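# Swing the locker door fully open and leave it

## Task

Open the locker's door all the way to its stop and leave it standing open on its own, without the robot holding it there at the end. Slamming the door open counts as failure, and so does the robot toppling or being left leaning.

## Robot and tools

Robot: the LinearBot, an omnidirectional wheeled base with a vertical column about 1.75 m high. A carriage slides along the column over 1.0 m of travel (lift_m). It carries two identical six-joint arms, each ending in a two-finger gripper. Arm bases sit roughly 0.57 m + lift_m above the floor, at x 0.27 m and y +0.33 m (left) or -0.33 m (right) relative to the carriage. Carriage parts hang about 0.15 m below them. A hand reaches about 0.78 m from its shoulder but only about 0.38 m below its arm base. The hand is about 0.16 m long and 0.1 m wide (0.14 m with fingers open). Parked arm joints 1 to 6: 0, 0.05, 0.05, 1.45, 0, 0; parked, the robot is about 0.95 m wide and 0.7 m long. The wheel motors are weak, so a light push already stops a drive.

Cameras: carriage_camera is fixed on the carriage, facing forward and tilted about 20 degrees down; left_wrist_camera and right_wrist_camera look out past each gripper's fingertips. All images are 504x504.

Frames: the base frame has its origin on the floor below the base centre, x forward, y left, z up. left_hand and right_hand report the point midway between a gripper's pads in this frame, with quat_wxyz rotating base axes into hand axes (hand z runs along the fingers, fingers open along hand y; a hand pointing straight up with joints 1, 5, 6 at 0 reads 1, 0, 0, 0). These readings drift from truth, more so at long reach. Odometry is the base frame at scene start; base_odometry comes only from wheel rotation, so slip is counted as motion. Heading is positive to the left, -3.142 to 3.142.

execute_actions: argument actions is a list with one action or none (empty just reports state and images). An action may hold base, joints or both; they start together. base takes exactly one key, a relative offset from where the base last reported itself: translate_m (metres, forward positive, -2 to 2), strafe_m (metres, left positive, -2 to 2) or rotate_rad (radians, counter-clockwise positive, -6.3 to 6.3). joints is a map of absolute targets by name, each its own number: lift_m 0 to 1 m; left_/right_joint1_rad -2.617 to 3.054 (turn about vertical, 0 forward, positive left); joint2_rad 0 to 3.141 (shoulder: 0 upper arm back and level, 1.57 vertical, 3.14 forward level); joint3_rad 0 to 3.141 (elbow, 0 folded, 3.14 straight); joint4_rad -1.57 to 1.57 (wrist pitch, positive lifts fingertips); joint5_rad -1.57 to 1.57 (wrist yaw, positive swings fingertips right, opposite to joint 1); joint6_rad -2.094 to 2.094 (roll about the finger axis, positive clockwise seen from the forearm); left_/right_gripper_m 0 to 0.093 m pad gap. Tolerances for done: lift 0.004, joints 1, 5, 6 0.02, joints 2, 3 0.055, joint 4 0.04, gripper 0.004. Joints 1 to 3 move up to 1.8 rad/s, 4 to 6 up to 2.7 rad/s. cameras: list of camera names or ["all"]; omitted or null gives all, [] none. Unknown keys, names or out-of-range values reject the whole call with no motion. Anything omitted may keep pushing toward an earlier target unseen.

wait: seconds, 0 to 10; commands nothing, returns state and images. zoom_image: camera plus region [x0, y0, x1, y1] in pixels of that camera's most recent full image, origin top-left, at most 504 by 504. read_manual: returns only licence text. finished_scene: pass the current scene's number; it is final and reports success, so only call it once the door stays open by itself.

Results: base_status and joint_status report how each commanded motion ended. done for the base means the wheels turned the full amount, slip included; a tiny move may fall short yet say done. off_target: settled away from target, possibly still pushing. contact_stop or time_out: target dropped, holding in place. joint command not followed (with a cause line) means a self-collision check blocked that arm's targets, shown per joint as not_followed; those targets may be retried on later actions until replaced by passable ones. The gripper target still runs. on_its_own lists uncommanded things; held at is a joint's held target, not its position. motor_effort gives percent of max, signed toward higher joint values, peak in brackets; readings carry fixed bias and noise. A falling lift effort while lowering means a hand rests on something. drive_wheels larger at rest than after a free move means the base is still pressing. ARM HIT means an arm struck the robot. MOTOR HOT warns at 75 °C; OVER-TEMPERATURE FAULT stops an arm at 90 °C and drops it at 100 °C, showing limit_stop_at_motor_heat (resend the target). Stretched arms heat quickly even unloaded.

Cautions: base contact stops arrive late or not at all and ignore arms during turns and usually during arm motions; the base may roll 0.3 m after an arm touches. After a blocked drive, back off about 0.2 m along the path (or undo the turn), repeat if still pressed. Arms have no contact stop and spring to target when freed. Do not let the arms hit or squeeze each other. To free a blocked pair, move only the blocked arm clear first, then the other in a later call. The robot can tip and never recover: high carriage, stretched arms, pulling, sudden stops raise the risk; only images show lean. Never reverse into a table edge under which the base fits. Open the door smoothly, not with a fling, and release it before finishing. The robot keeps its last command while you think.

Each tool is called after ">>>" by a JSON object that holds its "api" and its "payload".

## Session

>>> {"api": "execute_actions", "payload": {"actions": []}}

Scene clock: 0.00 s.
base_odometry: x=+0.000 y=+0.000 heading=+0.000 (m, m, rad; odometry frame)
base_status: not commanded
joint_positions: lift_m=+0.298 left_joint1_rad=+0.002 left_joint2_rad=+0.060 left_joint3_rad=+0.030 left_joint4_rad=+1.397 left_joint5_rad=-0.045 left_joint6_rad=+0.000 left_gripper_m=+0.095 right_joint1_rad=+0.016 right_joint2_rad=+0.041 right_joint3_rad=+0.037 right_joint4_rad=+1.474 right_joint5_rad=-0.002 right_joint6_rad=+0.025 right_gripper_m=+0.094
joint_status: not commanded
motor_effort: lift_m=+23 drive_wheels=+4 (%)
left_hand: x=+0.3115 y=+0.3379 z=+1.2932 quat_wxyz=(+0.995, -0.023, +0.102, +0.003) (m; base frame)
right_hand: x=+0.2848 y=-0.3293 z=+1.2987 quat_wxyz=(+0.999, -0.001, +0.050, +0.021) (m; base frame)
pictures: carriage_camera, left_wrist_camera, right_wrist_camera
Images, in order (width x height): carriage_camera 504x504, left_wrist_camera 504x504, right_wrist_camera 504x504.

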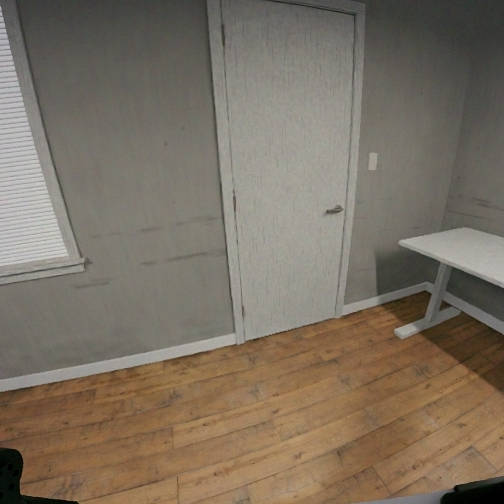

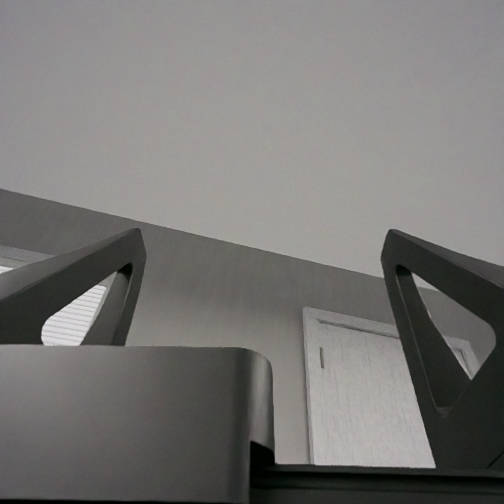

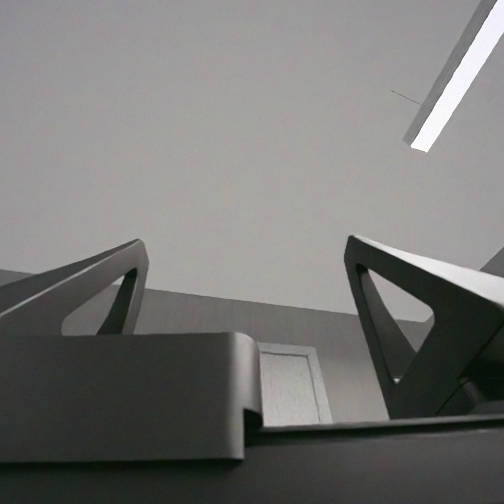

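Look around with wrist cameras.

>>> {"api": "execute_actions", "payload": {"actions": [{"joints":{"left_joint4_rad":0.3,"right_joint4_rad":0.3,"left_joint5_rad":-1.5,"right_joint5_rad":1.5}}], "cameras": ["left_wrist_camera","right_wrist_camera"]}}

Scene clock: 4.80 s.
base_odometry: x=+0.000 y=+0.000 heading=+0.000 (m, m, rad; odometry frame)
base_status: not commanded
joint_positions: lift_m=+0.298 left_joint1_rad=+0.002 left_joint2_rad=+0.060 left_joint3_rad=+0.030 left_joint4_rad=+0.304 left_joint5_rad=-1.493 left_joint6_rad=+0.000 left_gripper_m=+0.095 right_joint1_rad=+0.016 right_joint2_rad=+0.041 right_joint3_rad=+0.037 right_joint4_rad=+0.310 right_joint5_rad=+1.492 right_joint6_rad=+0.025 right_gripper_m=+0.094
joint_status: all done
motor_effort: lift_m=+23(23) drive_wheels=+1(1) (%)
left_hand: x=+0.3456 y=+0.5016 z=+1.0763 quat_wxyz=(+0.585, -0.542, +0.443, +0.411) (m; base frame)
right_hand: x=+0.3462 y=-0.5000 z=+1.0804 quat_wxyz=(+0.601, +0.549, +0.432, -0.389) (m; base frame)
pictures: left_wrist_camera, right_wrist_camera
Images, in order (width x height): left_wrist_camera 504x504, right_wrist_camera 504x504.

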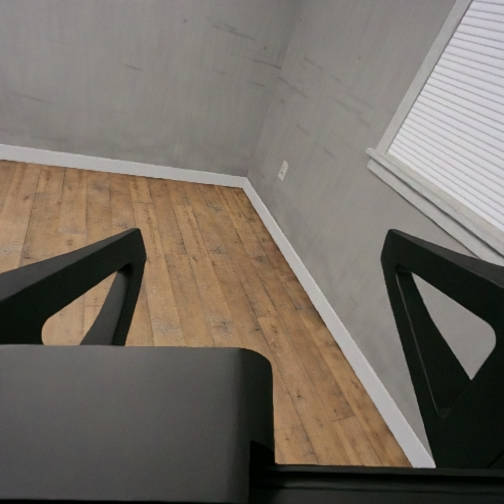

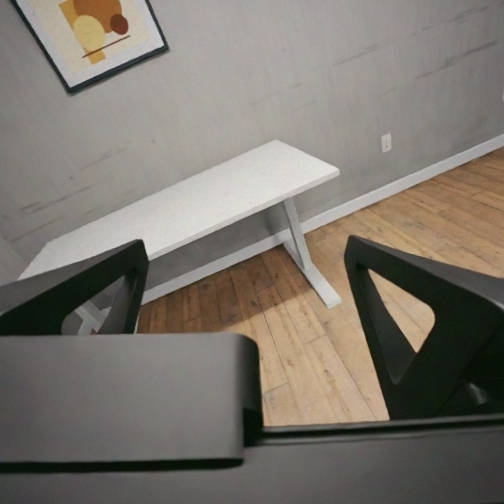

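>>> {"api": "execute_actions", "payload": {"actions": [{"base":{"rotate_rad":-2.75},"joints":{"left_joint4_rad":1.4,"right_joint4_rad":1.4,"left_joint5_rad":0,"right_joint5_rad":0}}], "cameras": ["carriage_camera"]}}

Scene clock: 12.47 s.
base_odometry: x=+0.000 y=+0.000 heading=-2.749 (m, m, rad; odometry frame)
base_status: done
joint_positions: lift_m=+0.298 left_joint1_rad=+0.002 left_joint2_rad=+0.060 left_joint3_rad=+0.030 left_joint4_rad=+1.395 left_joint5_rad=-0.008 left_joint6_rad=+0.000 left_gripper_m=+0.095 right_joint1_rad=+0.016 right_joint2_rad=+0.041 right_joint3_rad=+0.037 right_joint4_rad=+1.387 right_joint5_rad=+0.010 right_joint6_rad=+0.025 right_gripper_m=+0.094
joint_status: all done
motor_effort: lift_m=+23(23) drive_wheels=+7(28) (%)
left_hand: x=+0.3120 y=+0.3315 z=+1.2933 quat_wxyz=(+0.995, -0.004, +0.103, +0.001) (m; base frame)
right_hand: x=+0.3059 y=-0.3310 z=+1.2956 quat_wxyz=(+0.995, +0.005, +0.094, +0.020) (m; base frame)
pictures: carriage_camera
Images, in order (width x height): carriage_camera 504x504.

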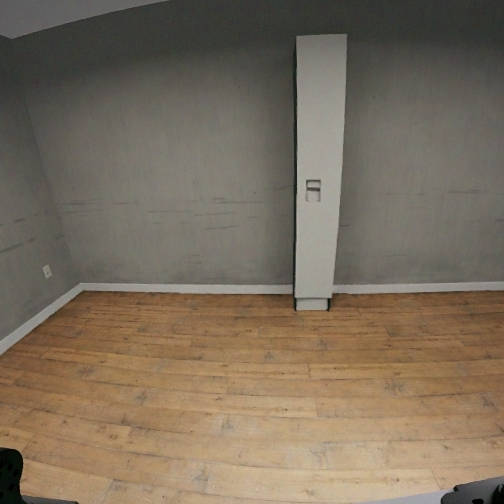

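>>> {"api": "execute_actions", "payload": {"actions": [{"base":{"translate_m":1.2},"joints":{"right_joint4_rad":0.3}}], "cameras": ["carriage_camera","right_wrist_camera"]}}

>>> {"api": "execute_actions", "payload": {"actions": [{"base":{"strafe_m":-0.15}}], "cameras": ["carriage_camera","right_wrist_camera"]}}

>>> {"api": "zoom_image", "payload": {"camera": "right_wrist_camera", "region": [120,50,380,310]}}

Scene clock: 25.03 s.
base_odometry: x=-1.109 y=-0.458 heading=-2.750 (m, m, rad; odometry frame)
base_status: done
joint_positions: lift_m=+0.298 left_joint1_rad=+0.002 left_joint2_rad=+0.060 left_joint3_rad=+0.030 left_joint4_rad=+1.398 left_joint5_rad=-0.008 left_joint6_rad=+0.000 left_gripper_m=+0.095 right_joint1_rad=+0.016 right_joint2_rad=+0.041 right_joint3_rad=+0.037 right_joint4_rad=+0.308 right_joint5_rad=+0.010 right_joint6_rad=+0.025 right_gripper_m=+0.094
joint_status: all done
motor_effort: lift_m=+23(23) drive_wheels=-5(30) (%)
left_hand: x=+0.3113 y=+0.3315 z=+1.2934 quat_wxyz=(+0.995, -0.004, +0.101, +0.001) (m; base frame)
right_hand: x=+0.4946 y=-0.3280 z=+1.1277 quat_wxyz=(+0.806, +0.007, +0.592, +0.014) (m; base frame)
pictures: carriage_camera, right_wrist_camera
Images, in order (width x height): carriage_camera 504x504, right_wrist_camera 504x504.

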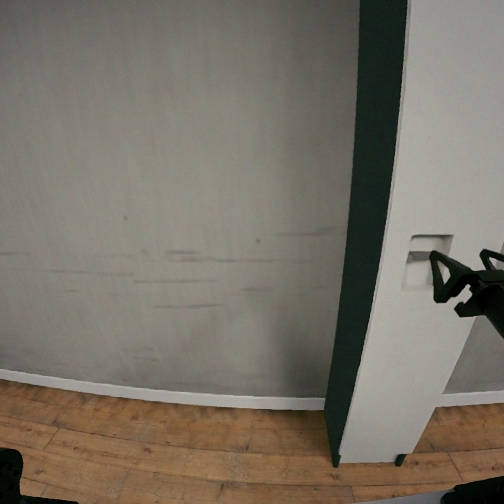

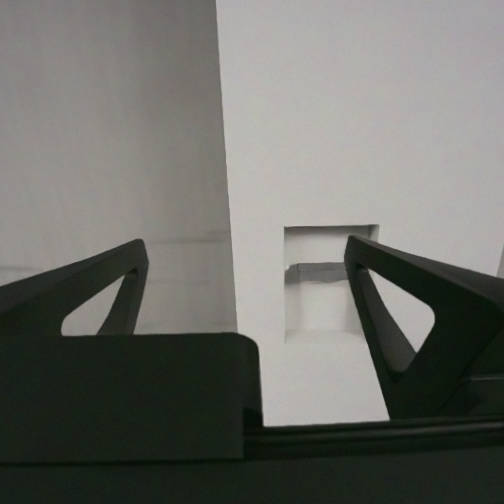

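Scene clock: 27.00 s.
base_odometry: x=-1.167 y=-0.319 heading=-2.750 (m, m, rad; odometry frame)
base_status: done
joint_positions: lift_m=+0.298 left_joint1_rad=+0.002 left_joint2_rad=+0.060 left_joint3_rad=+0.030 left_joint4_rad=+1.398 left_joint5_rad=-0.007 left_joint6_rad=+0.000 left_gripper_m=+0.095 right_joint1_rad=+0.016 right_joint2_rad=+0.041 right_joint3_rad=+0.037 right_joint4_rad=+0.308 right_joint5_rad=+0.008 right_joint6_rad=+0.025 right_gripper_m=+0.094
joint_status: not commanded
motor_effort: lift_m=+23(23) drive_wheels=-2(24) (%)
left_hand: x=+0.3113 y=+0.3313 z=+1.2934 quat_wxyz=(+0.995, -0.003, +0.101, +0.001) (m; base frame)
right_hand: x=+0.4947 y=-0.3278 z=+1.1276 quat_wxyz=(+0.806, +0.006, +0.592, +0.014) (m; base frame)
pictures: carriage_camera, right_wrist_camera
Images, in order (width x height): carriage_camera 504x504, right_wrist_camera 504x504.

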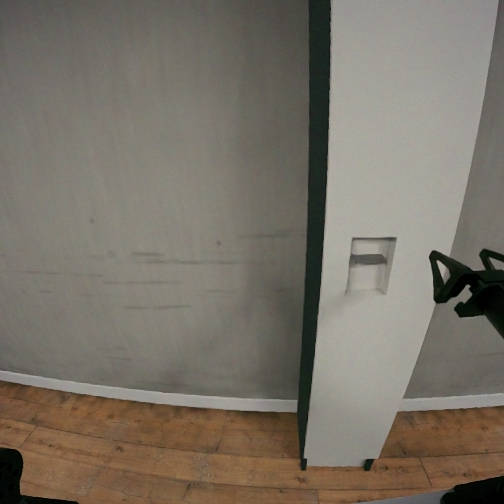

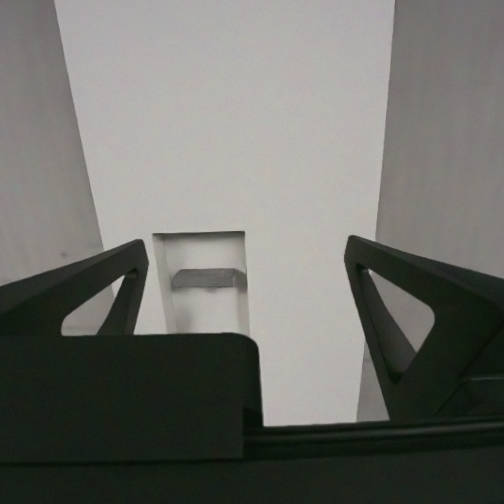

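Region (120, 50, 380, 310) of right_wrist_camera's 504x504 image, scaled by 1.938, with more detail than that image has.

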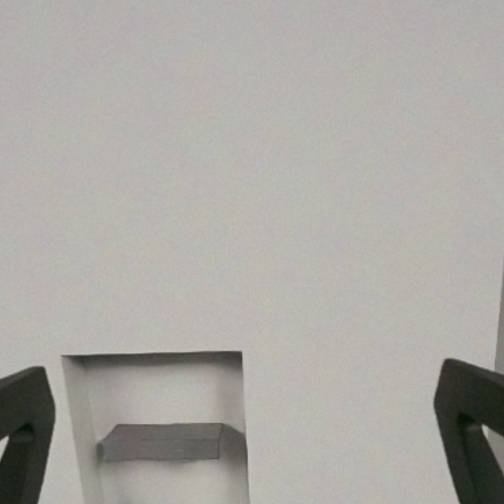

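>>> {"api": "execute_actions", "payload": {"actions": [{"base":{"strafe_m":0.05},"joints":{"lift_m":0.133,"right_joint1_rad":0,"right_joint2_rad":0.8,"right_joint3_rad":0.8,"right_joint4_rad":0,"right_joint6_rad":1.57,"right_gripper_m":0.055}}], "cameras": ["carriage_camera","right_wrist_camera"]}}

Scene clock: 35.37 s.
base_odometry: x=-1.147 y=-0.365 heading=-2.750 (m, m, rad; odometry frame)
base_status: done
joint_positions: lift_m=+0.133 left_joint1_rad=+0.002 left_joint2_rad=+0.060 left_joint3_rad=+0.030 left_joint4_rad=+1.399 left_joint5_rad=-0.005 left_joint6_rad=+0.000 left_gripper_m=+0.095 right_joint1_rad=+0.007 right_joint2_rad=+0.786 right_joint3_rad=+0.777 right_joint4_rad=+0.004 right_joint5_rad=+0.007 right_joint6_rad=+1.565 right_gripper_m=+0.055
joint_status: all done
motor_effort: lift_m=+20(21) drive_wheels=+3(26) (%)
left_hand: x=+0.3111 y=+0.3310 z=+1.1289 quat_wxyz=(+0.995, -0.003, +0.101, +0.001) (m; base frame)
right_hand: x=+0.5834 y=-0.3291 z=+1.0630 quat_wxyz=(+0.500, +0.500, +0.503, +0.497) (m; base frame)
pictures: carriage_camera, right_wrist_camera
Images, in order (width x height): carriage_camera 504x504, right_wrist_camera 504x504.

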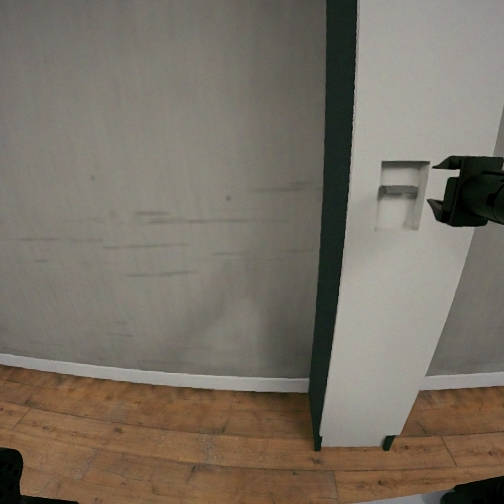

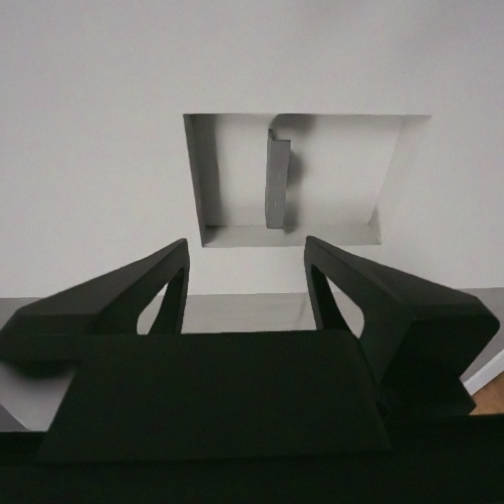

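Tab is ~2.5 cm lower.

>>> {"api": "execute_actions", "payload": {"actions": [{"base":{"translate_m":0.08},"joints":{"lift_m":0.107}}], "cameras": ["carriage_camera","right_wrist_camera"]}}

Scene clock: 39.47 s.
base_odometry: x=-1.222 y=-0.396 heading=-2.750 (m, m, rad; odometry frame)
base_status: done
joint_positions: lift_m=+0.107 left_joint1_rad=+0.002 left_joint2_rad=+0.060 left_joint3_rad=+0.030 left_joint4_rad=+1.400 left_joint5_rad=-0.004 left_joint6_rad=+0.000 left_gripper_m=+0.095 right_joint1_rad=+0.007 right_joint2_rad=+0.786 right_joint3_rad=+0.784 right_joint4_rad=-0.005 right_joint5_rad=+0.007 right_joint6_rad=+1.565 right_gripper_m=+0.055
joint_status: all done
motor_effort: lift_m=+21(22) drive_wheels=-4(22) (%)
left_hand: x=+0.3109 y=+0.3309 z=+1.1028 quat_wxyz=(+0.995, -0.002, +0.100, +0.001) (m; base frame)
right_hand: x=+0.5829 y=-0.3291 z=+1.0385 quat_wxyz=(+0.500, +0.500, +0.503, +0.497) (m; base frame)
pictures: carriage_camera, right_wrist_camera
Images, in order (width x height): carriage_camera 504x504, right_wrist_camera 504x504.

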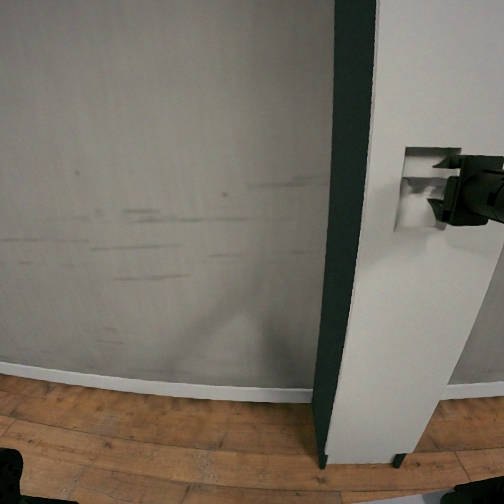

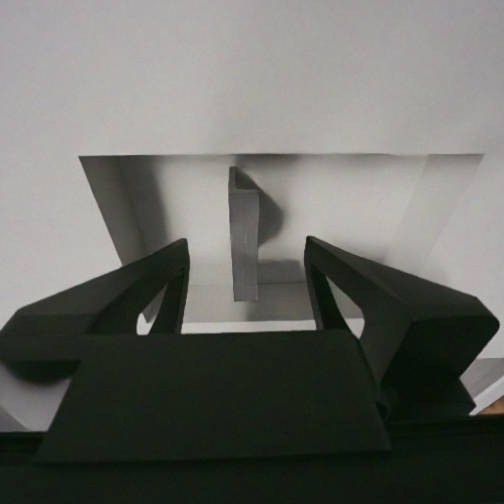

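>>> {"api": "execute_actions", "payload": {"actions": [{"base":{"translate_m":0.028}}], "cameras": ["right_wrist_camera"]}}

>>> {"api": "execute_actions", "payload": {"actions": [{"joints":{"right_gripper_m":0}}], "cameras": ["right_wrist_camera"]}}

>>> {"api": "execute_actions", "payload": {"actions": [{"joints":{"lift_m":0.137}}], "cameras": ["carriage_camera","right_wrist_camera"]}}

Scene clock: 45.93 s.
base_odometry: x=-1.248 y=-0.406 heading=-2.751 (m, m, rad; odometry frame)
base_status: done
joint_positions: lift_m=+0.107 left_joint1_rad=+0.002 left_joint2_rad=+0.060 left_joint3_rad=+0.030 left_joint4_rad=+1.400 left_joint5_rad=-0.004 left_joint6_rad=+0.000 left_gripper_m=+0.095 right_joint1_rad=+0.007 right_joint2_rad=+0.786 right_joint3_rad=+0.784 right_joint4_rad=-0.005 right_joint5_rad=+0.007 right_joint6_rad=+1.565 right_gripper_m=+0.055
joint_status: not commanded
motor_effort: lift_m=+21(21) drive_wheels=-3(28) (%)
left_hand: x=+0.3109 y=+0.3309 z=+1.1028 quat_wxyz=(+0.995, -0.002, +0.100, +0.001) (m; base frame)
right_hand: x=+0.5829 y=-0.3291 z=+1.0385 quat_wxyz=(+0.500, +0.500, +0.503, +0.497) (m; base frame)
pictures: right_wrist_camera
Images, in order (width x height): right_wrist_camera 504x504.

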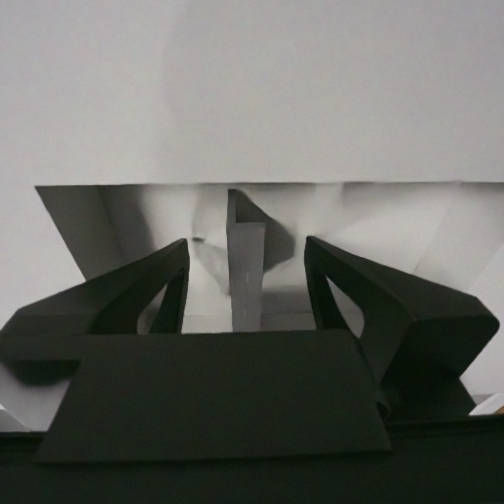

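Scene clock: 46.53 s.
base_odometry: x=-1.248 y=-0.406 heading=-2.751 (m, m, rad; odometry frame)
base_status: not commanded
joint_positions: lift_m=+0.107 left_joint1_rad=+0.002 left_joint2_rad=+0.060 left_joint3_rad=+0.030 left_joint4_rad=+1.399 left_joint5_rad=-0.004 left_joint6_rad=+0.000 left_gripper_m=+0.095 right_joint1_rad=+0.007 right_joint2_rad=+0.786 right_joint3_rad=+0.785 right_joint4_rad=+0.001 right_joint5_rad=+0.006 right_joint6_rad=+1.565 right_gripper_m=+0.012
joint_status: right_gripper_m off_target (ended at +0.012, target +0.000)
motor_effort: lift_m=+21(21) drive_wheels=-3(3) (%)
left_hand: x=+0.3110 y=+0.3309 z=+1.1028 quat_wxyz=(+0.995, -0.002, +0.101, +0.001) (m; base frame)
right_hand: x=+0.5829 y=-0.3289 z=+1.0401 quat_wxyz=(+0.501, +0.498, +0.502, +0.499) (m; base frame)
pictures: right_wrist_camera
Images, in order (width x height): right_wrist_camera 504x504.

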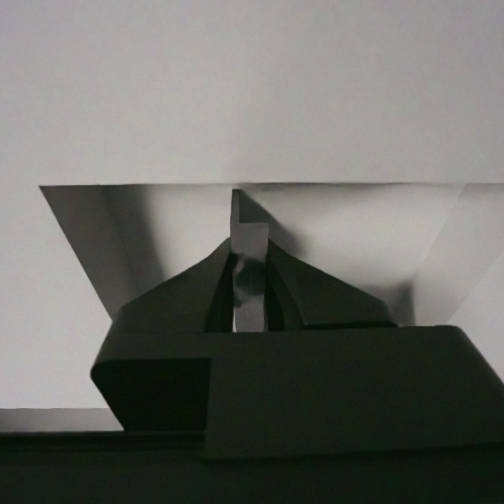

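Scene clock: 47.17 s.
base_odometry: x=-1.248 y=-0.406 heading=-2.751 (m, m, rad; odometry frame)
base_status: not commanded
joint_positions: lift_m=+0.137 left_joint1_rad=+0.002 left_joint2_rad=+0.060 left_joint3_rad=+0.030 left_joint4_rad=+1.399 left_joint5_rad=-0.004 left_joint6_rad=+0.000 left_gripper_m=+0.095 right_joint1_rad=+0.007 right_joint2_rad=+0.786 right_joint3_rad=+0.777 right_joint4_rad=-0.071 right_joint5_rad=+0.005 right_joint6_rad=+1.567 right_gripper_m=+0.013
joint_status: all done
motor_effort: lift_m=+26(31) drive_wheels=+3(3) (%)
left_hand: x=+0.3110 y=+0.3308 z=+1.1323 quat_wxyz=(+0.995, -0.002, +0.101, +0.001) (m; base frame)
right_hand: x=+0.5826 y=-0.3287 z=+1.0479 quat_wxyz=(+0.480, +0.518, +0.521, +0.479) (m; base frame)
pictures: carriage_camera, right_wrist_camera
Images, in order (width x height): carriage_camera 504x504, right_wrist_camera 504x504.

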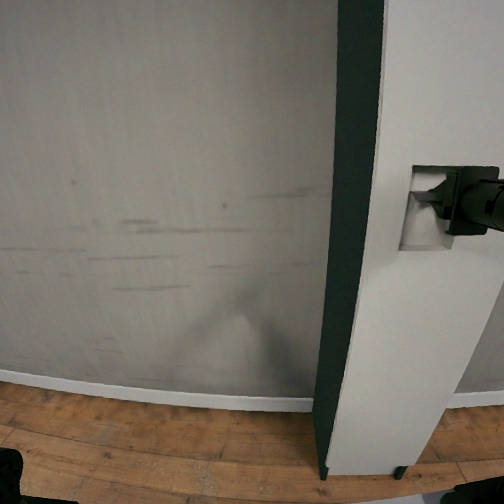

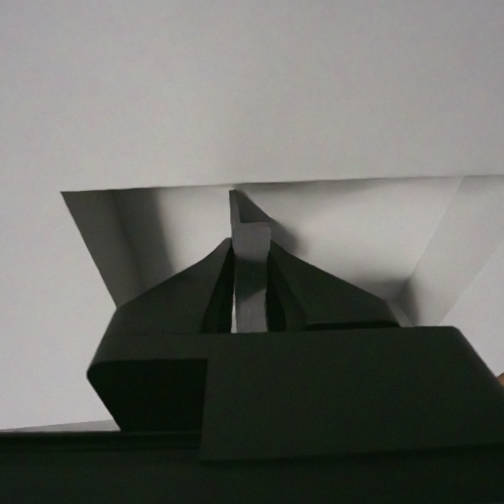

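The wrist is compliant; add upward torque.

>>> {"api": "execute_actions", "payload": {"actions": [{"joints":{"right_joint4_rad":0.4,"right_joint3_rad":0.84}}], "cameras": ["right_wrist_camera"]}}

>>> {"api": "execute_actions", "payload": {"actions": [{"base":{"translate_m":-0.03},"joints":{"right_joint1_rad":0}}], "cameras": ["carriage_camera","right_wrist_camera"]}}

Scene clock: 52.67 s.
base_odometry: x=-1.247 y=-0.406 heading=-2.751 (m, m, rad; odometry frame)
base_status: not commanded
joint_positions: lift_m=+0.137 left_joint1_rad=+0.002 left_joint2_rad=+0.060 left_joint3_rad=+0.030 left_joint4_rad=+1.399 left_joint5_rad=-0.004 left_joint6_rad=+0.000 left_gripper_m=+0.095 right_joint1_rad=+0.007 right_joint2_rad=+0.786 right_joint3_rad=+0.763 right_joint4_rad=+0.009 right_joint5_rad=+0.004 right_joint6_rad=+1.567 right_gripper_m=+0.012
joint_status: right_joint3_rad off_target (ended at +0.763, target +0.840); right_joint4_rad off_target (ended at +0.009, target +0.400)
motor_effort: lift_m=+26(26) drive_wheels=+13(13) (%)
left_hand: x=+0.3110 y=+0.3308 z=+1.1323 quat_wxyz=(+0.995, -0.002, +0.101, +0.001) (m; base frame)
right_hand: x=+0.5841 y=-0.3284 z=+1.0608 quat_wxyz=(+0.497, +0.502, +0.505, +0.497) (m; base frame)
pictures: right_wrist_camera
Images, in order (width x height): right_wrist_camera 504x504.

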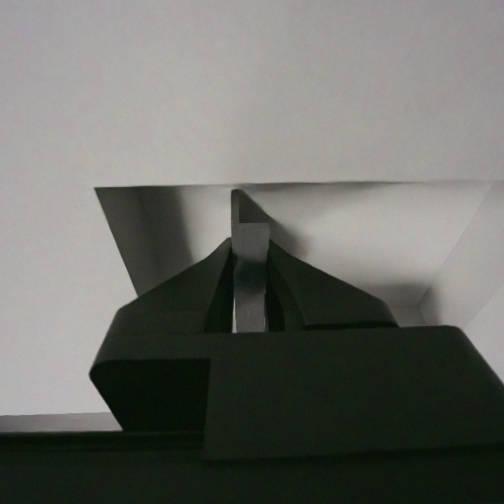

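Scene clock: 53.63 s.
base_odometry: x=-1.219 y=-0.395 heading=-2.751 (m, m, rad; odometry frame)
base_status: done
joint_positions: lift_m=+0.137 left_joint1_rad=+0.002 left_joint2_rad=+0.060 left_joint3_rad=+0.030 left_joint4_rad=+1.398 left_joint5_rad=-0.004 left_joint6_rad=+0.000 left_gripper_m=+0.095 right_joint1_rad=+0.004 right_joint2_rad=+0.850 right_joint3_rad=+0.763 right_joint4_rad=+0.097 right_joint5_rad=-0.005 right_joint6_rad=+1.564 right_gripper_m=+0.012
joint_status: all done
on_its_own: right_joint4_rad moved +0.088 toward your old target +0.400
motor_effort: lift_m=+26(26) drive_wheels=+2(20) (%)
left_hand: x=+0.3112 y=+0.3308 z=+1.1322 quat_wxyz=(+0.995, -0.002, +0.101, +0.001) (m; base frame)
right_hand: x=+0.5995 y=-0.3278 z=+1.0624 quat_wxyz=(+0.502, +0.493, +0.501, +0.503) (m; base frame)
pictures: carriage_camera, right_wrist_camera
Images, in order (width x height): carriage_camera 504x504, right_wrist_camera 504x504.

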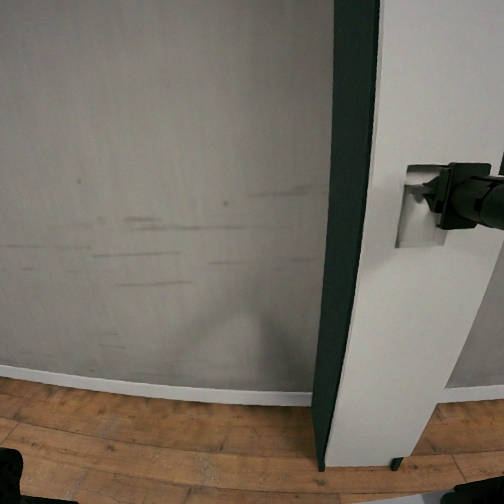

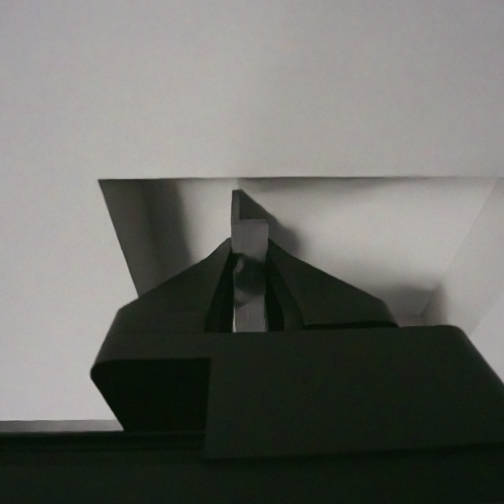

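>>> {"api": "execute_actions", "payload": {"actions": [{"base":{"translate_m":-0.04},"joints":{"right_joint1_rad":-0.02,"right_joint5_rad":-0.1,"lift_m":0.145}}], "cameras": ["carriage_camera","right_wrist_camera"]}}

Scene clock: 56.77 s.
base_odometry: x=-1.183 y=-0.380 heading=-2.750 (m, m, rad; odometry frame)
base_status: done
joint_positions: lift_m=+0.144 left_joint1_rad=+0.002 left_joint2_rad=+0.060 left_joint3_rad=+0.030 left_joint4_rad=+1.398 left_joint5_rad=-0.004 left_joint6_rad=+0.000 left_gripper_m=+0.095 right_joint1_rad=-0.030 right_joint2_rad=+0.861 right_joint3_rad=+0.759 right_joint4_rad=+0.092 right_joint5_rad=-0.066 right_joint6_rad=+1.559 right_gripper_m=+0.012
joint_status: right_joint5_rad off_target (ended at -0.066, target -0.100); the others done
motor_effort: lift_m=+28(32) drive_wheels=-4(28) (%)
left_hand: x=+0.3112 y=+0.3308 z=+1.1401 quat_wxyz=(+0.995, -0.002, +0.101, +0.001) (m; base frame)
right_hand: x=+0.6021 y=-0.3292 z=+1.0632 quat_wxyz=(+0.491, +0.491, +0.514, +0.503) (m; base frame)
pictures: carriage_camera, right_wrist_camera
Images, in order (width x height): carriage_camera 504x504, right_wrist_camera 504x504.

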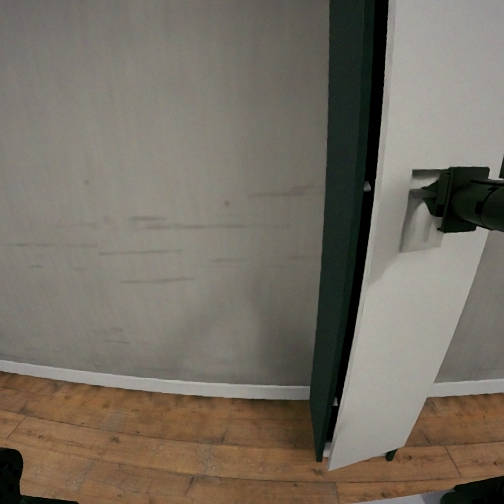

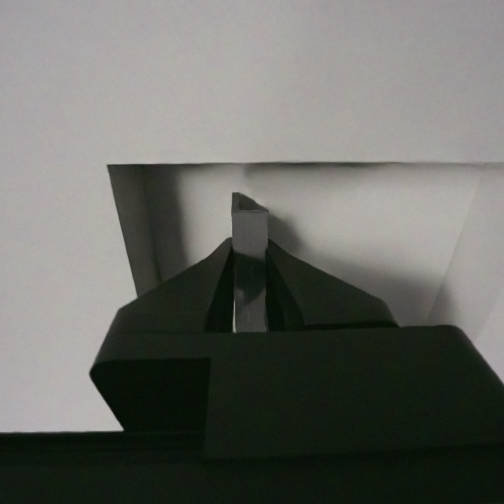

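>>> {"api": "execute_actions", "payload": {"actions": [{"base":{"translate_m":-0.06},"joints":{"right_joint1_rad":-0.65,"right_joint5_rad":-1.1,"lift_m":0.105,"right_joint4_rad":0,"right_joint2_rad":0.93,"right_joint3_rad":0.9}}], "cameras": ["carriage_camera","right_wrist_camera"]}}

>>> {"api": "execute_actions", "payload": {"actions": [{"joints":{"right_gripper_m":0.04}}], "cameras": ["carriage_camera","right_wrist_camera"]}}

Scene clock: 62.00 s.
base_odometry: x=-1.127 y=-0.357 heading=-2.750 (m, m, rad; odometry frame)
base_status: done
joint_positions: lift_m=+0.105 left_joint1_rad=+0.002 left_joint2_rad=+0.060 left_joint3_rad=+0.030 left_joint4_rad=+1.399 left_joint5_rad=-0.003 left_joint6_rad=+0.000 left_gripper_m=+0.095 right_joint1_rad=-0.658 right_joint2_rad=+0.932 right_joint3_rad=+0.868 right_joint4_rad=+0.023 right_joint5_rad=-1.046 right_joint6_rad=+1.540 right_gripper_m=+0.012
joint_status: right_joint5_rad off_target (ended at -1.046, target -1.100); the others done
motor_effort: lift_m=+22(23) drive_wheels=-1(26) (%)
left_hand: x=+0.3111 y=+0.3307 z=+1.1007 quat_wxyz=(+0.995, -0.002, +0.101, +0.001) (m; base frame)
right_hand: x=+0.5639 y=-0.3779 z=+1.0412 quat_wxyz=(+0.389, +0.399, +0.592, +0.582) (m; base frame)
pictures: carriage_camera, right_wrist_camera
Images, in order (width x height): carriage_camera 504x504, right_wrist_camera 504x504.

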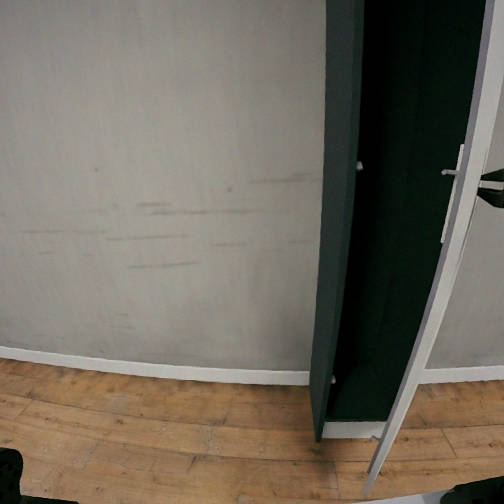

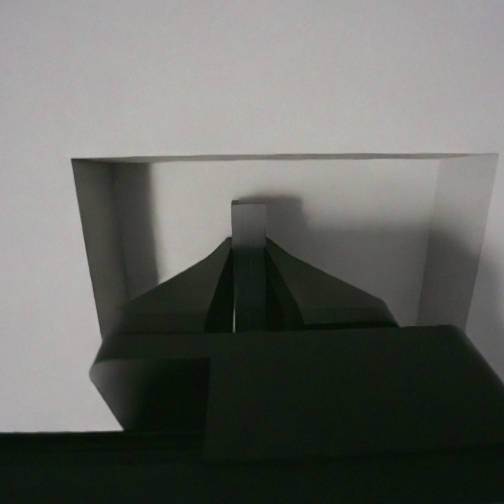

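Scene clock: 62.60 s.
base_odometry: x=-1.127 y=-0.357 heading=-2.750 (m, m, rad; odometry frame)
base_status: not commanded
joint_positions: lift_m=+0.105 left_joint1_rad=+0.002 left_joint2_rad=+0.060 left_joint3_rad=+0.030 left_joint4_rad=+1.399 left_joint5_rad=-0.003 left_joint6_rad=+0.000 left_gripper_m=+0.095 right_joint1_rad=-0.658 right_joint2_rad=+0.932 right_joint3_rad=+0.875 right_joint4_rad=+0.014 right_joint5_rad=-1.088 right_joint6_rad=+1.563 right_gripper_m=+0.040
joint_status: all done
on_its_own: right_joint5_rad moved -0.042 to your old target -1.100
motor_effort: lift_m=+22(22) drive_wheels=-1(1) (%)
left_hand: x=+0.3111 y=+0.3307 z=+1.1007 quat_wxyz=(+0.995, -0.002, +0.101, +0.001) (m; base frame)
right_hand: x=+0.5608 y=-0.3711 z=+1.0427 quat_wxyz=(+0.369, +0.394, +0.595, +0.595) (m; base frame)
pictures: carriage_camera, right_wrist_camera
Images, in order (width x height): carriage_camera 504x504, right_wrist_camera 504x504.

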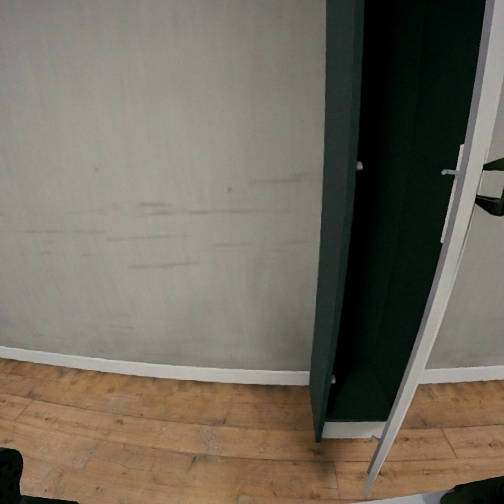

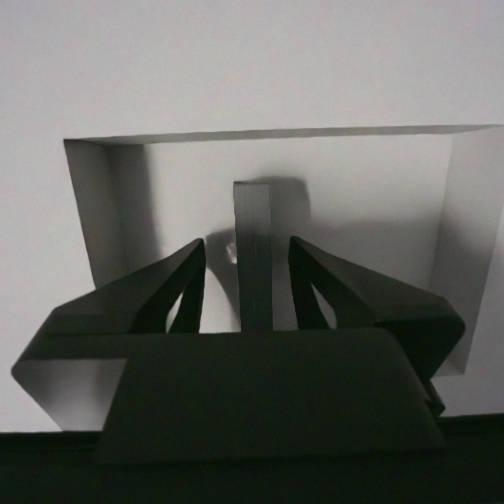

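>>> {"api": "execute_actions", "payload": {"actions": [{"base":{"translate_m":-0.2},"joints":{"right_joint1_rad":-0.76}}], "cameras": ["carriage_camera"]}}

>>> {"api": "execute_actions", "payload": {"actions": [{"base":{"strafe_m":0.13},"joints":{"right_joint1_rad":0,"right_joint5_rad":0,"right_joint6_rad":-1.57,"right_gripper_m":0,"lift_m":0.2}}], "cameras": ["carriage_camera","right_wrist_camera"]}}

Scene clock: 69.03 s.
base_odometry: x=-0.942 y=-0.280 heading=-2.750 (m, m, rad; odometry frame)
base_status: done
joint_positions: lift_m=+0.105 left_joint1_rad=+0.002 left_joint2_rad=+0.060 left_joint3_rad=+0.030 left_joint4_rad=+1.400 left_joint5_rad=-0.003 left_joint6_rad=+0.000 left_gripper_m=+0.095 right_joint1_rad=-0.756 right_joint2_rad=+0.932 right_joint3_rad=+0.875 right_joint4_rad=+0.011 right_joint5_rad=-1.092 right_joint6_rad=+1.564 right_gripper_m=+0.040
joint_status: all done
motor_effort: lift_m=+22(22) drive_wheels=-2(22) (%)
left_hand: x=+0.3109 y=+0.3307 z=+1.1007 quat_wxyz=(+0.995, -0.002, +0.100, +0.001) (m; base frame)
right_hand: x=+0.5550 y=-0.4000 z=+1.0422 quat_wxyz=(+0.395, +0.424, +0.576, +0.577) (m; base frame)
pictures: carriage_camera
Images, in order (width x height): carriage_camera 504x504.

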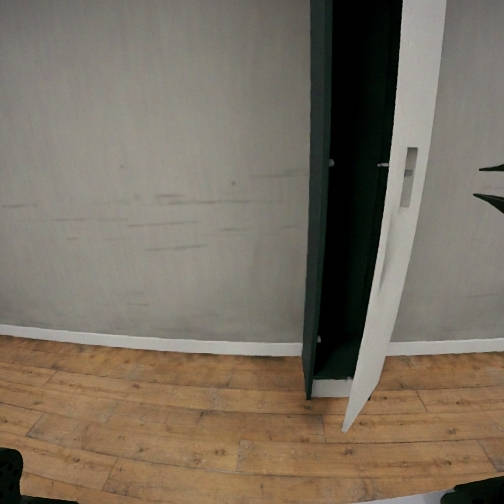

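Scene clock: 71.37 s.
base_odometry: x=-0.892 y=-0.400 heading=-2.750 (m, m, rad; odometry frame)
base_status: done
joint_positions: lift_m=+0.200 left_joint1_rad=+0.002 left_joint2_rad=+0.060 left_joint3_rad=+0.030 left_joint4_rad=+1.399 left_joint5_rad=-0.002 left_joint6_rad=+0.000 left_gripper_m=+0.095 right_joint1_rad=-0.003 right_joint2_rad=+0.932 right_joint3_rad=+0.884 right_joint4_rad=+0.000 right_joint5_rad=-0.010 right_joint6_rad=-1.565 right_gripper_m=+0.001
joint_status: all done
motor_effort: lift_m=+24(30) drive_wheels=-2(20) (%)
left_hand: x=+0.3110 y=+0.3305 z=+1.1955 quat_wxyz=(+0.995, -0.001, +0.101, +0.001) (m; base frame)
right_hand: x=+0.6143 y=-0.3294 z=+1.1347 quat_wxyz=(+0.491, -0.512, +0.512, -0.485) (m; base frame)
pictures: carriage_camera, right_wrist_camera
Images, in order (width x height): carriage_camera 504x504, right_wrist_camera 504x504.

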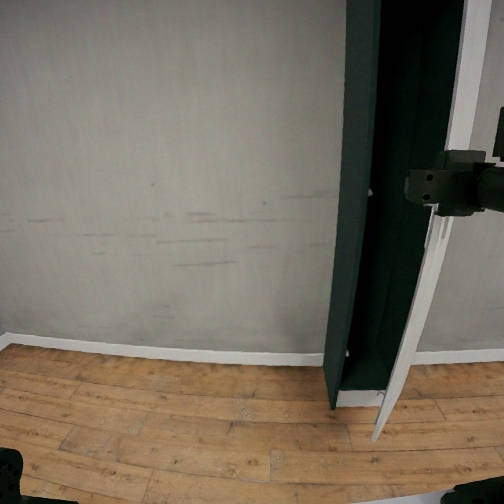

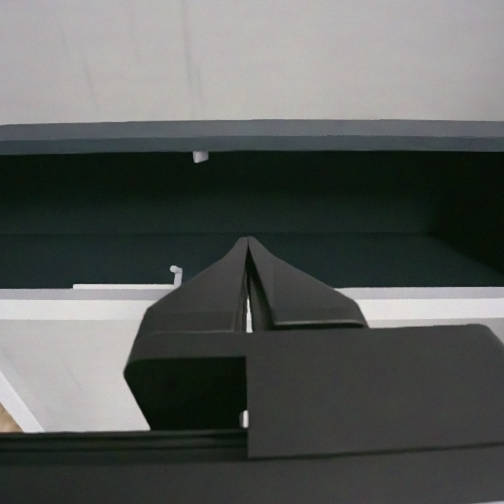

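>>> {"api": "execute_actions", "payload": {"actions": [{"base":{"translate_m":0.07},"joints":{"right_joint2_rad":1.6,"right_joint3_rad":1.6}}], "cameras": ["carriage_camera"]}}

>>> {"api": "execute_actions", "payload": {"actions": [{"base":{"strafe_m":-0.15},"joints":{"right_joint5_rad":0.6}}], "cameras": ["carriage_camera"]}}

>>> {"api": "execute_actions", "payload": {"actions": [{"base":{"strafe_m":-0.08},"joints":{"right_joint5_rad":0.6}}], "cameras": ["carriage_camera","right_wrist_camera"]}}

Scene clock: 80.53 s.
base_odometry: x=-0.957 y=-0.427 heading=-2.750 (m, m, rad; odometry frame)
base_status: done
joint_positions: lift_m=+0.200 left_joint1_rad=+0.002 left_joint2_rad=+0.060 left_joint3_rad=+0.030 left_joint4_rad=+1.399 left_joint5_rad=-0.002 left_joint6_rad=+0.000 left_gripper_m=+0.095 right_joint1_rad=-0.003 right_joint2_rad=+1.599 right_joint3_rad=+1.577 right_joint4_rad=-0.003 right_joint5_rad=-0.009 right_joint6_rad=-1.565 right_gripper_m=+0.001
joint_status: all done
motor_effort: lift_m=+24(24) drive_wheels=-5(23) (%)
left_hand: x=+0.3110 y=+0.3305 z=+1.1955 quat_wxyz=(+0.995, -0.001, +0.101, +0.001) (m; base frame)
right_hand: x=+0.7782 y=-0.3301 z=+1.1984 quat_wxyz=(+0.497, -0.506, +0.506, -0.491) (m; base frame)
pictures: carriage_camera
Images, in order (width x height): carriage_camera 504x504.

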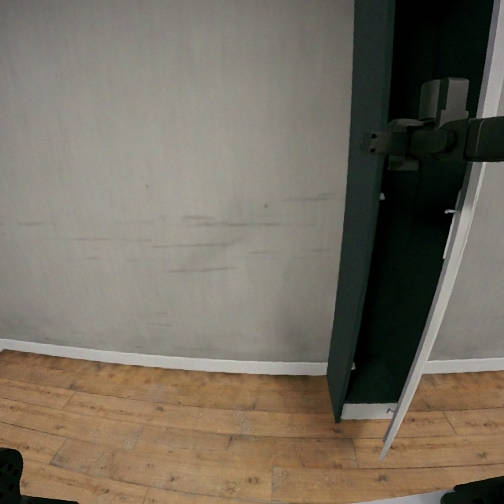

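Scene clock: 82.37 s.
base_odometry: x=-1.015 y=-0.289 heading=-2.750 (m, m, rad; odometry frame)
base_status: done
joint_positions: lift_m=+0.200 left_joint1_rad=+0.002 left_joint2_rad=+0.060 left_joint3_rad=+0.030 left_joint4_rad=+1.401 left_joint5_rad=-0.001 left_joint6_rad=+0.000 left_gripper_m=+0.095 right_joint1_rad=+0.095 right_joint2_rad=+1.563 right_joint3_rad=+1.577 right_joint4_rad=-0.024 right_joint5_rad=+0.516 right_joint6_rad=-1.565 right_gripper_m=+0.001
joint_status: right_joint5_rad off_target (ended at +0.516, target +0.600)
motor_effort: lift_m=+24(24) drive_wheels=+10(24) (%)
left_hand: x=+0.3106 y=+0.3304 z=+1.1956 quat_wxyz=(+0.995, -0.001, +0.100, +0.001) (m; base frame)
right_hand: x=+0.7502 y=-0.3684 z=+1.2113 quat_wxyz=(+0.383, -0.386, +0.596, -0.591) (m; base frame)
pictures: carriage_camera
Images, in order (width x height): carriage_camera 504x504.

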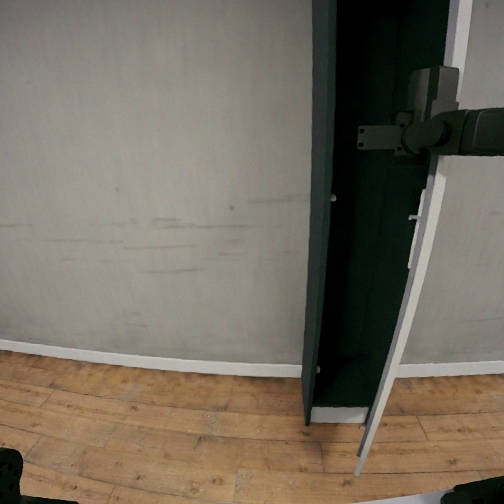

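Scene clock: 83.60 s.
base_odometry: x=-1.036 y=-0.238 heading=-2.749 (m, m, rad; odometry frame)
base_status: strafe_m contact_stop (by the wheels' count: -0.056 of -0.080)
joint_positions: lift_m=+0.200 left_joint1_rad=+0.002 left_joint2_rad=+0.060 left_joint3_rad=+0.030 left_joint4_rad=+1.400 left_joint5_rad=+0.001 left_joint6_rad=+0.000 left_gripper_m=+0.095 right_joint1_rad=+0.185 right_joint2_rad=+1.512 right_joint3_rad=+1.553 right_joint4_rad=-0.058 right_joint5_rad=+0.478 right_joint6_rad=-1.569 right_gripper_m=+0.001
joint_status: right_joint5_rad off_target (ended at +0.478, target +0.600)
motor_effort: lift_m=+24(24) drive_wheels=+23(43) (%)
left_hand: x=+0.3108 y=+0.3300 z=+1.1955 quat_wxyz=(+0.995, +0.000, +0.100, +0.001) (m; base frame)
right_hand: x=+0.7384 y=-0.3207 z=+1.2162 quat_wxyz=(+0.417, -0.426, +0.571, -0.565) (m; base frame)
pictures: carriage_camera, right_wrist_camera
Images, in order (width x height): carriage_camera 504x504, right_wrist_camera 504x504.

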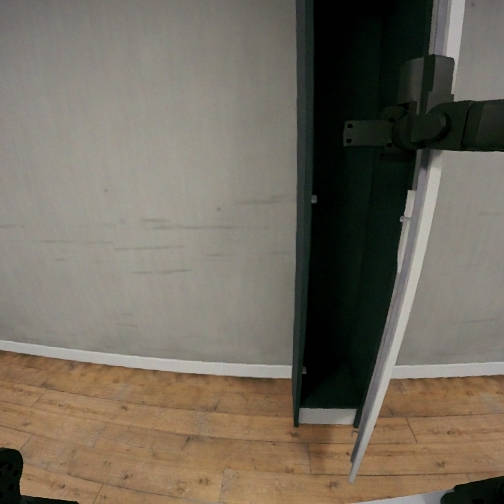

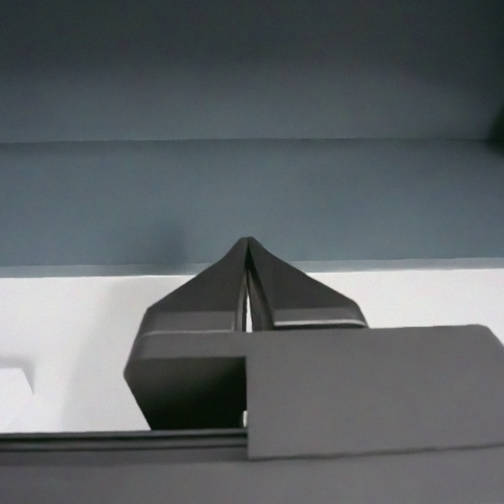

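>>> {"api": "execute_actions", "payload": {"actions": [{"base":{"translate_m":-0.07},"joints":{"right_joint1_rad":0.12}}], "cameras": ["carriage_camera"]}}

>>> {"api": "execute_actions", "payload": {"actions": [{"base":{"strafe_m":-0.07},"joints":{"right_joint5_rad":0.6}}], "cameras": ["carriage_camera","right_wrist_camera"]}}

Scene clock: 92.77 s.
base_odometry: x=-0.971 y=-0.211 heading=-2.749 (m, m, rad; odometry frame)
base_status: done
joint_positions: lift_m=+0.200 left_joint1_rad=+0.002 left_joint2_rad=+0.060 left_joint3_rad=+0.030 left_joint4_rad=+1.400 left_joint5_rad=+0.001 left_joint6_rad=+0.000 left_gripper_m=+0.095 right_joint1_rad=+0.124 right_joint2_rad=+1.586 right_joint3_rad=+1.588 right_joint4_rad=-0.016 right_joint5_rad=+0.589 right_joint6_rad=-1.573 right_gripper_m=+0.001
joint_status: all done
on_its_own: right_joint5_rad moved +0.111 to your old target +0.600
motor_effort: lift_m=+24(24) drive_wheels=-2(26) (%)
left_hand: x=+0.3107 y=+0.3300 z=+1.1955 quat_wxyz=(+0.995, +0.000, +0.100, +0.001) (m; base frame)
right_hand: x=+0.7525 y=-0.3650 z=+1.2076 quat_wxyz=(+0.366, -0.376, +0.603, -0.600) (m; base frame)
pictures: carriage_camera
Images, in order (width x height): carriage_camera 504x504.

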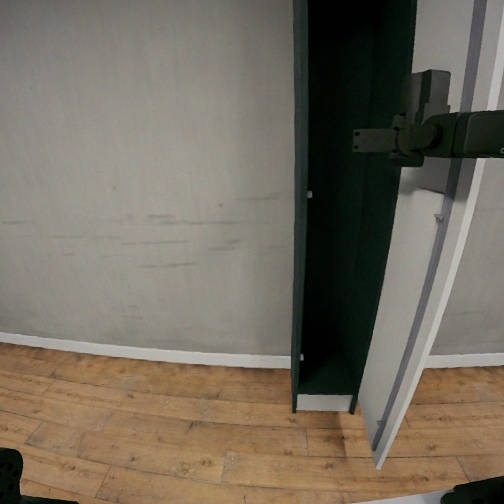

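Scene clock: 94.23 s.
base_odometry: x=-0.998 y=-0.146 heading=-2.749 (m, m, rad; odometry frame)
base_status: done
joint_positions: lift_m=+0.200 left_joint1_rad=+0.002 left_joint2_rad=+0.060 left_joint3_rad=+0.030 left_joint4_rad=+1.400 left_joint5_rad=+0.001 left_joint6_rad=+0.000 left_gripper_m=+0.095 right_joint1_rad=+0.127 right_joint2_rad=+1.586 right_joint3_rad=+1.588 right_joint4_rad=-0.015 right_joint5_rad=+0.588 right_joint6_rad=-1.573 right_gripper_m=+0.001
joint_status: all done
motor_effort: lift_m=+24(24) drive_wheels=-3(19) (%)
left_hand: x=+0.3107 y=+0.3300 z=+1.1955 quat_wxyz=(+0.995, +0.000, +0.100, +0.001) (m; base frame)
right_hand: x=+0.7527 y=-0.3631 z=+1.2077 quat_wxyz=(+0.367, -0.378, +0.603, -0.600) (m; base frame)
pictures: carriage_camera, right_wrist_camera
Images, in order (width x height): carriage_camera 504x504, right_wrist_camera 504x504.

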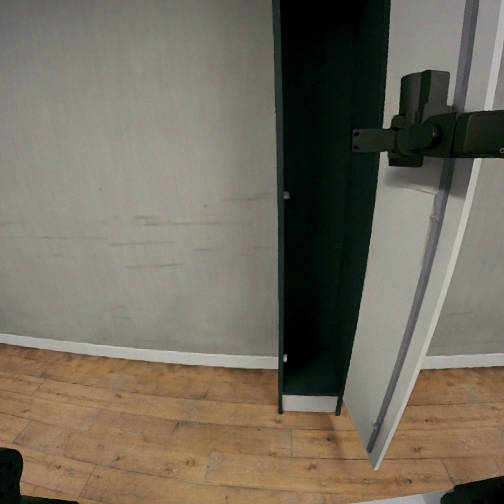

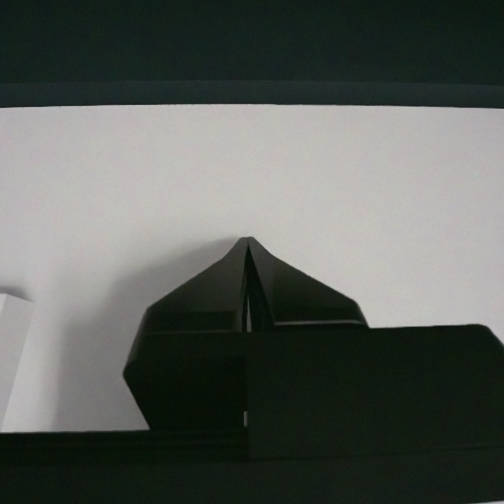

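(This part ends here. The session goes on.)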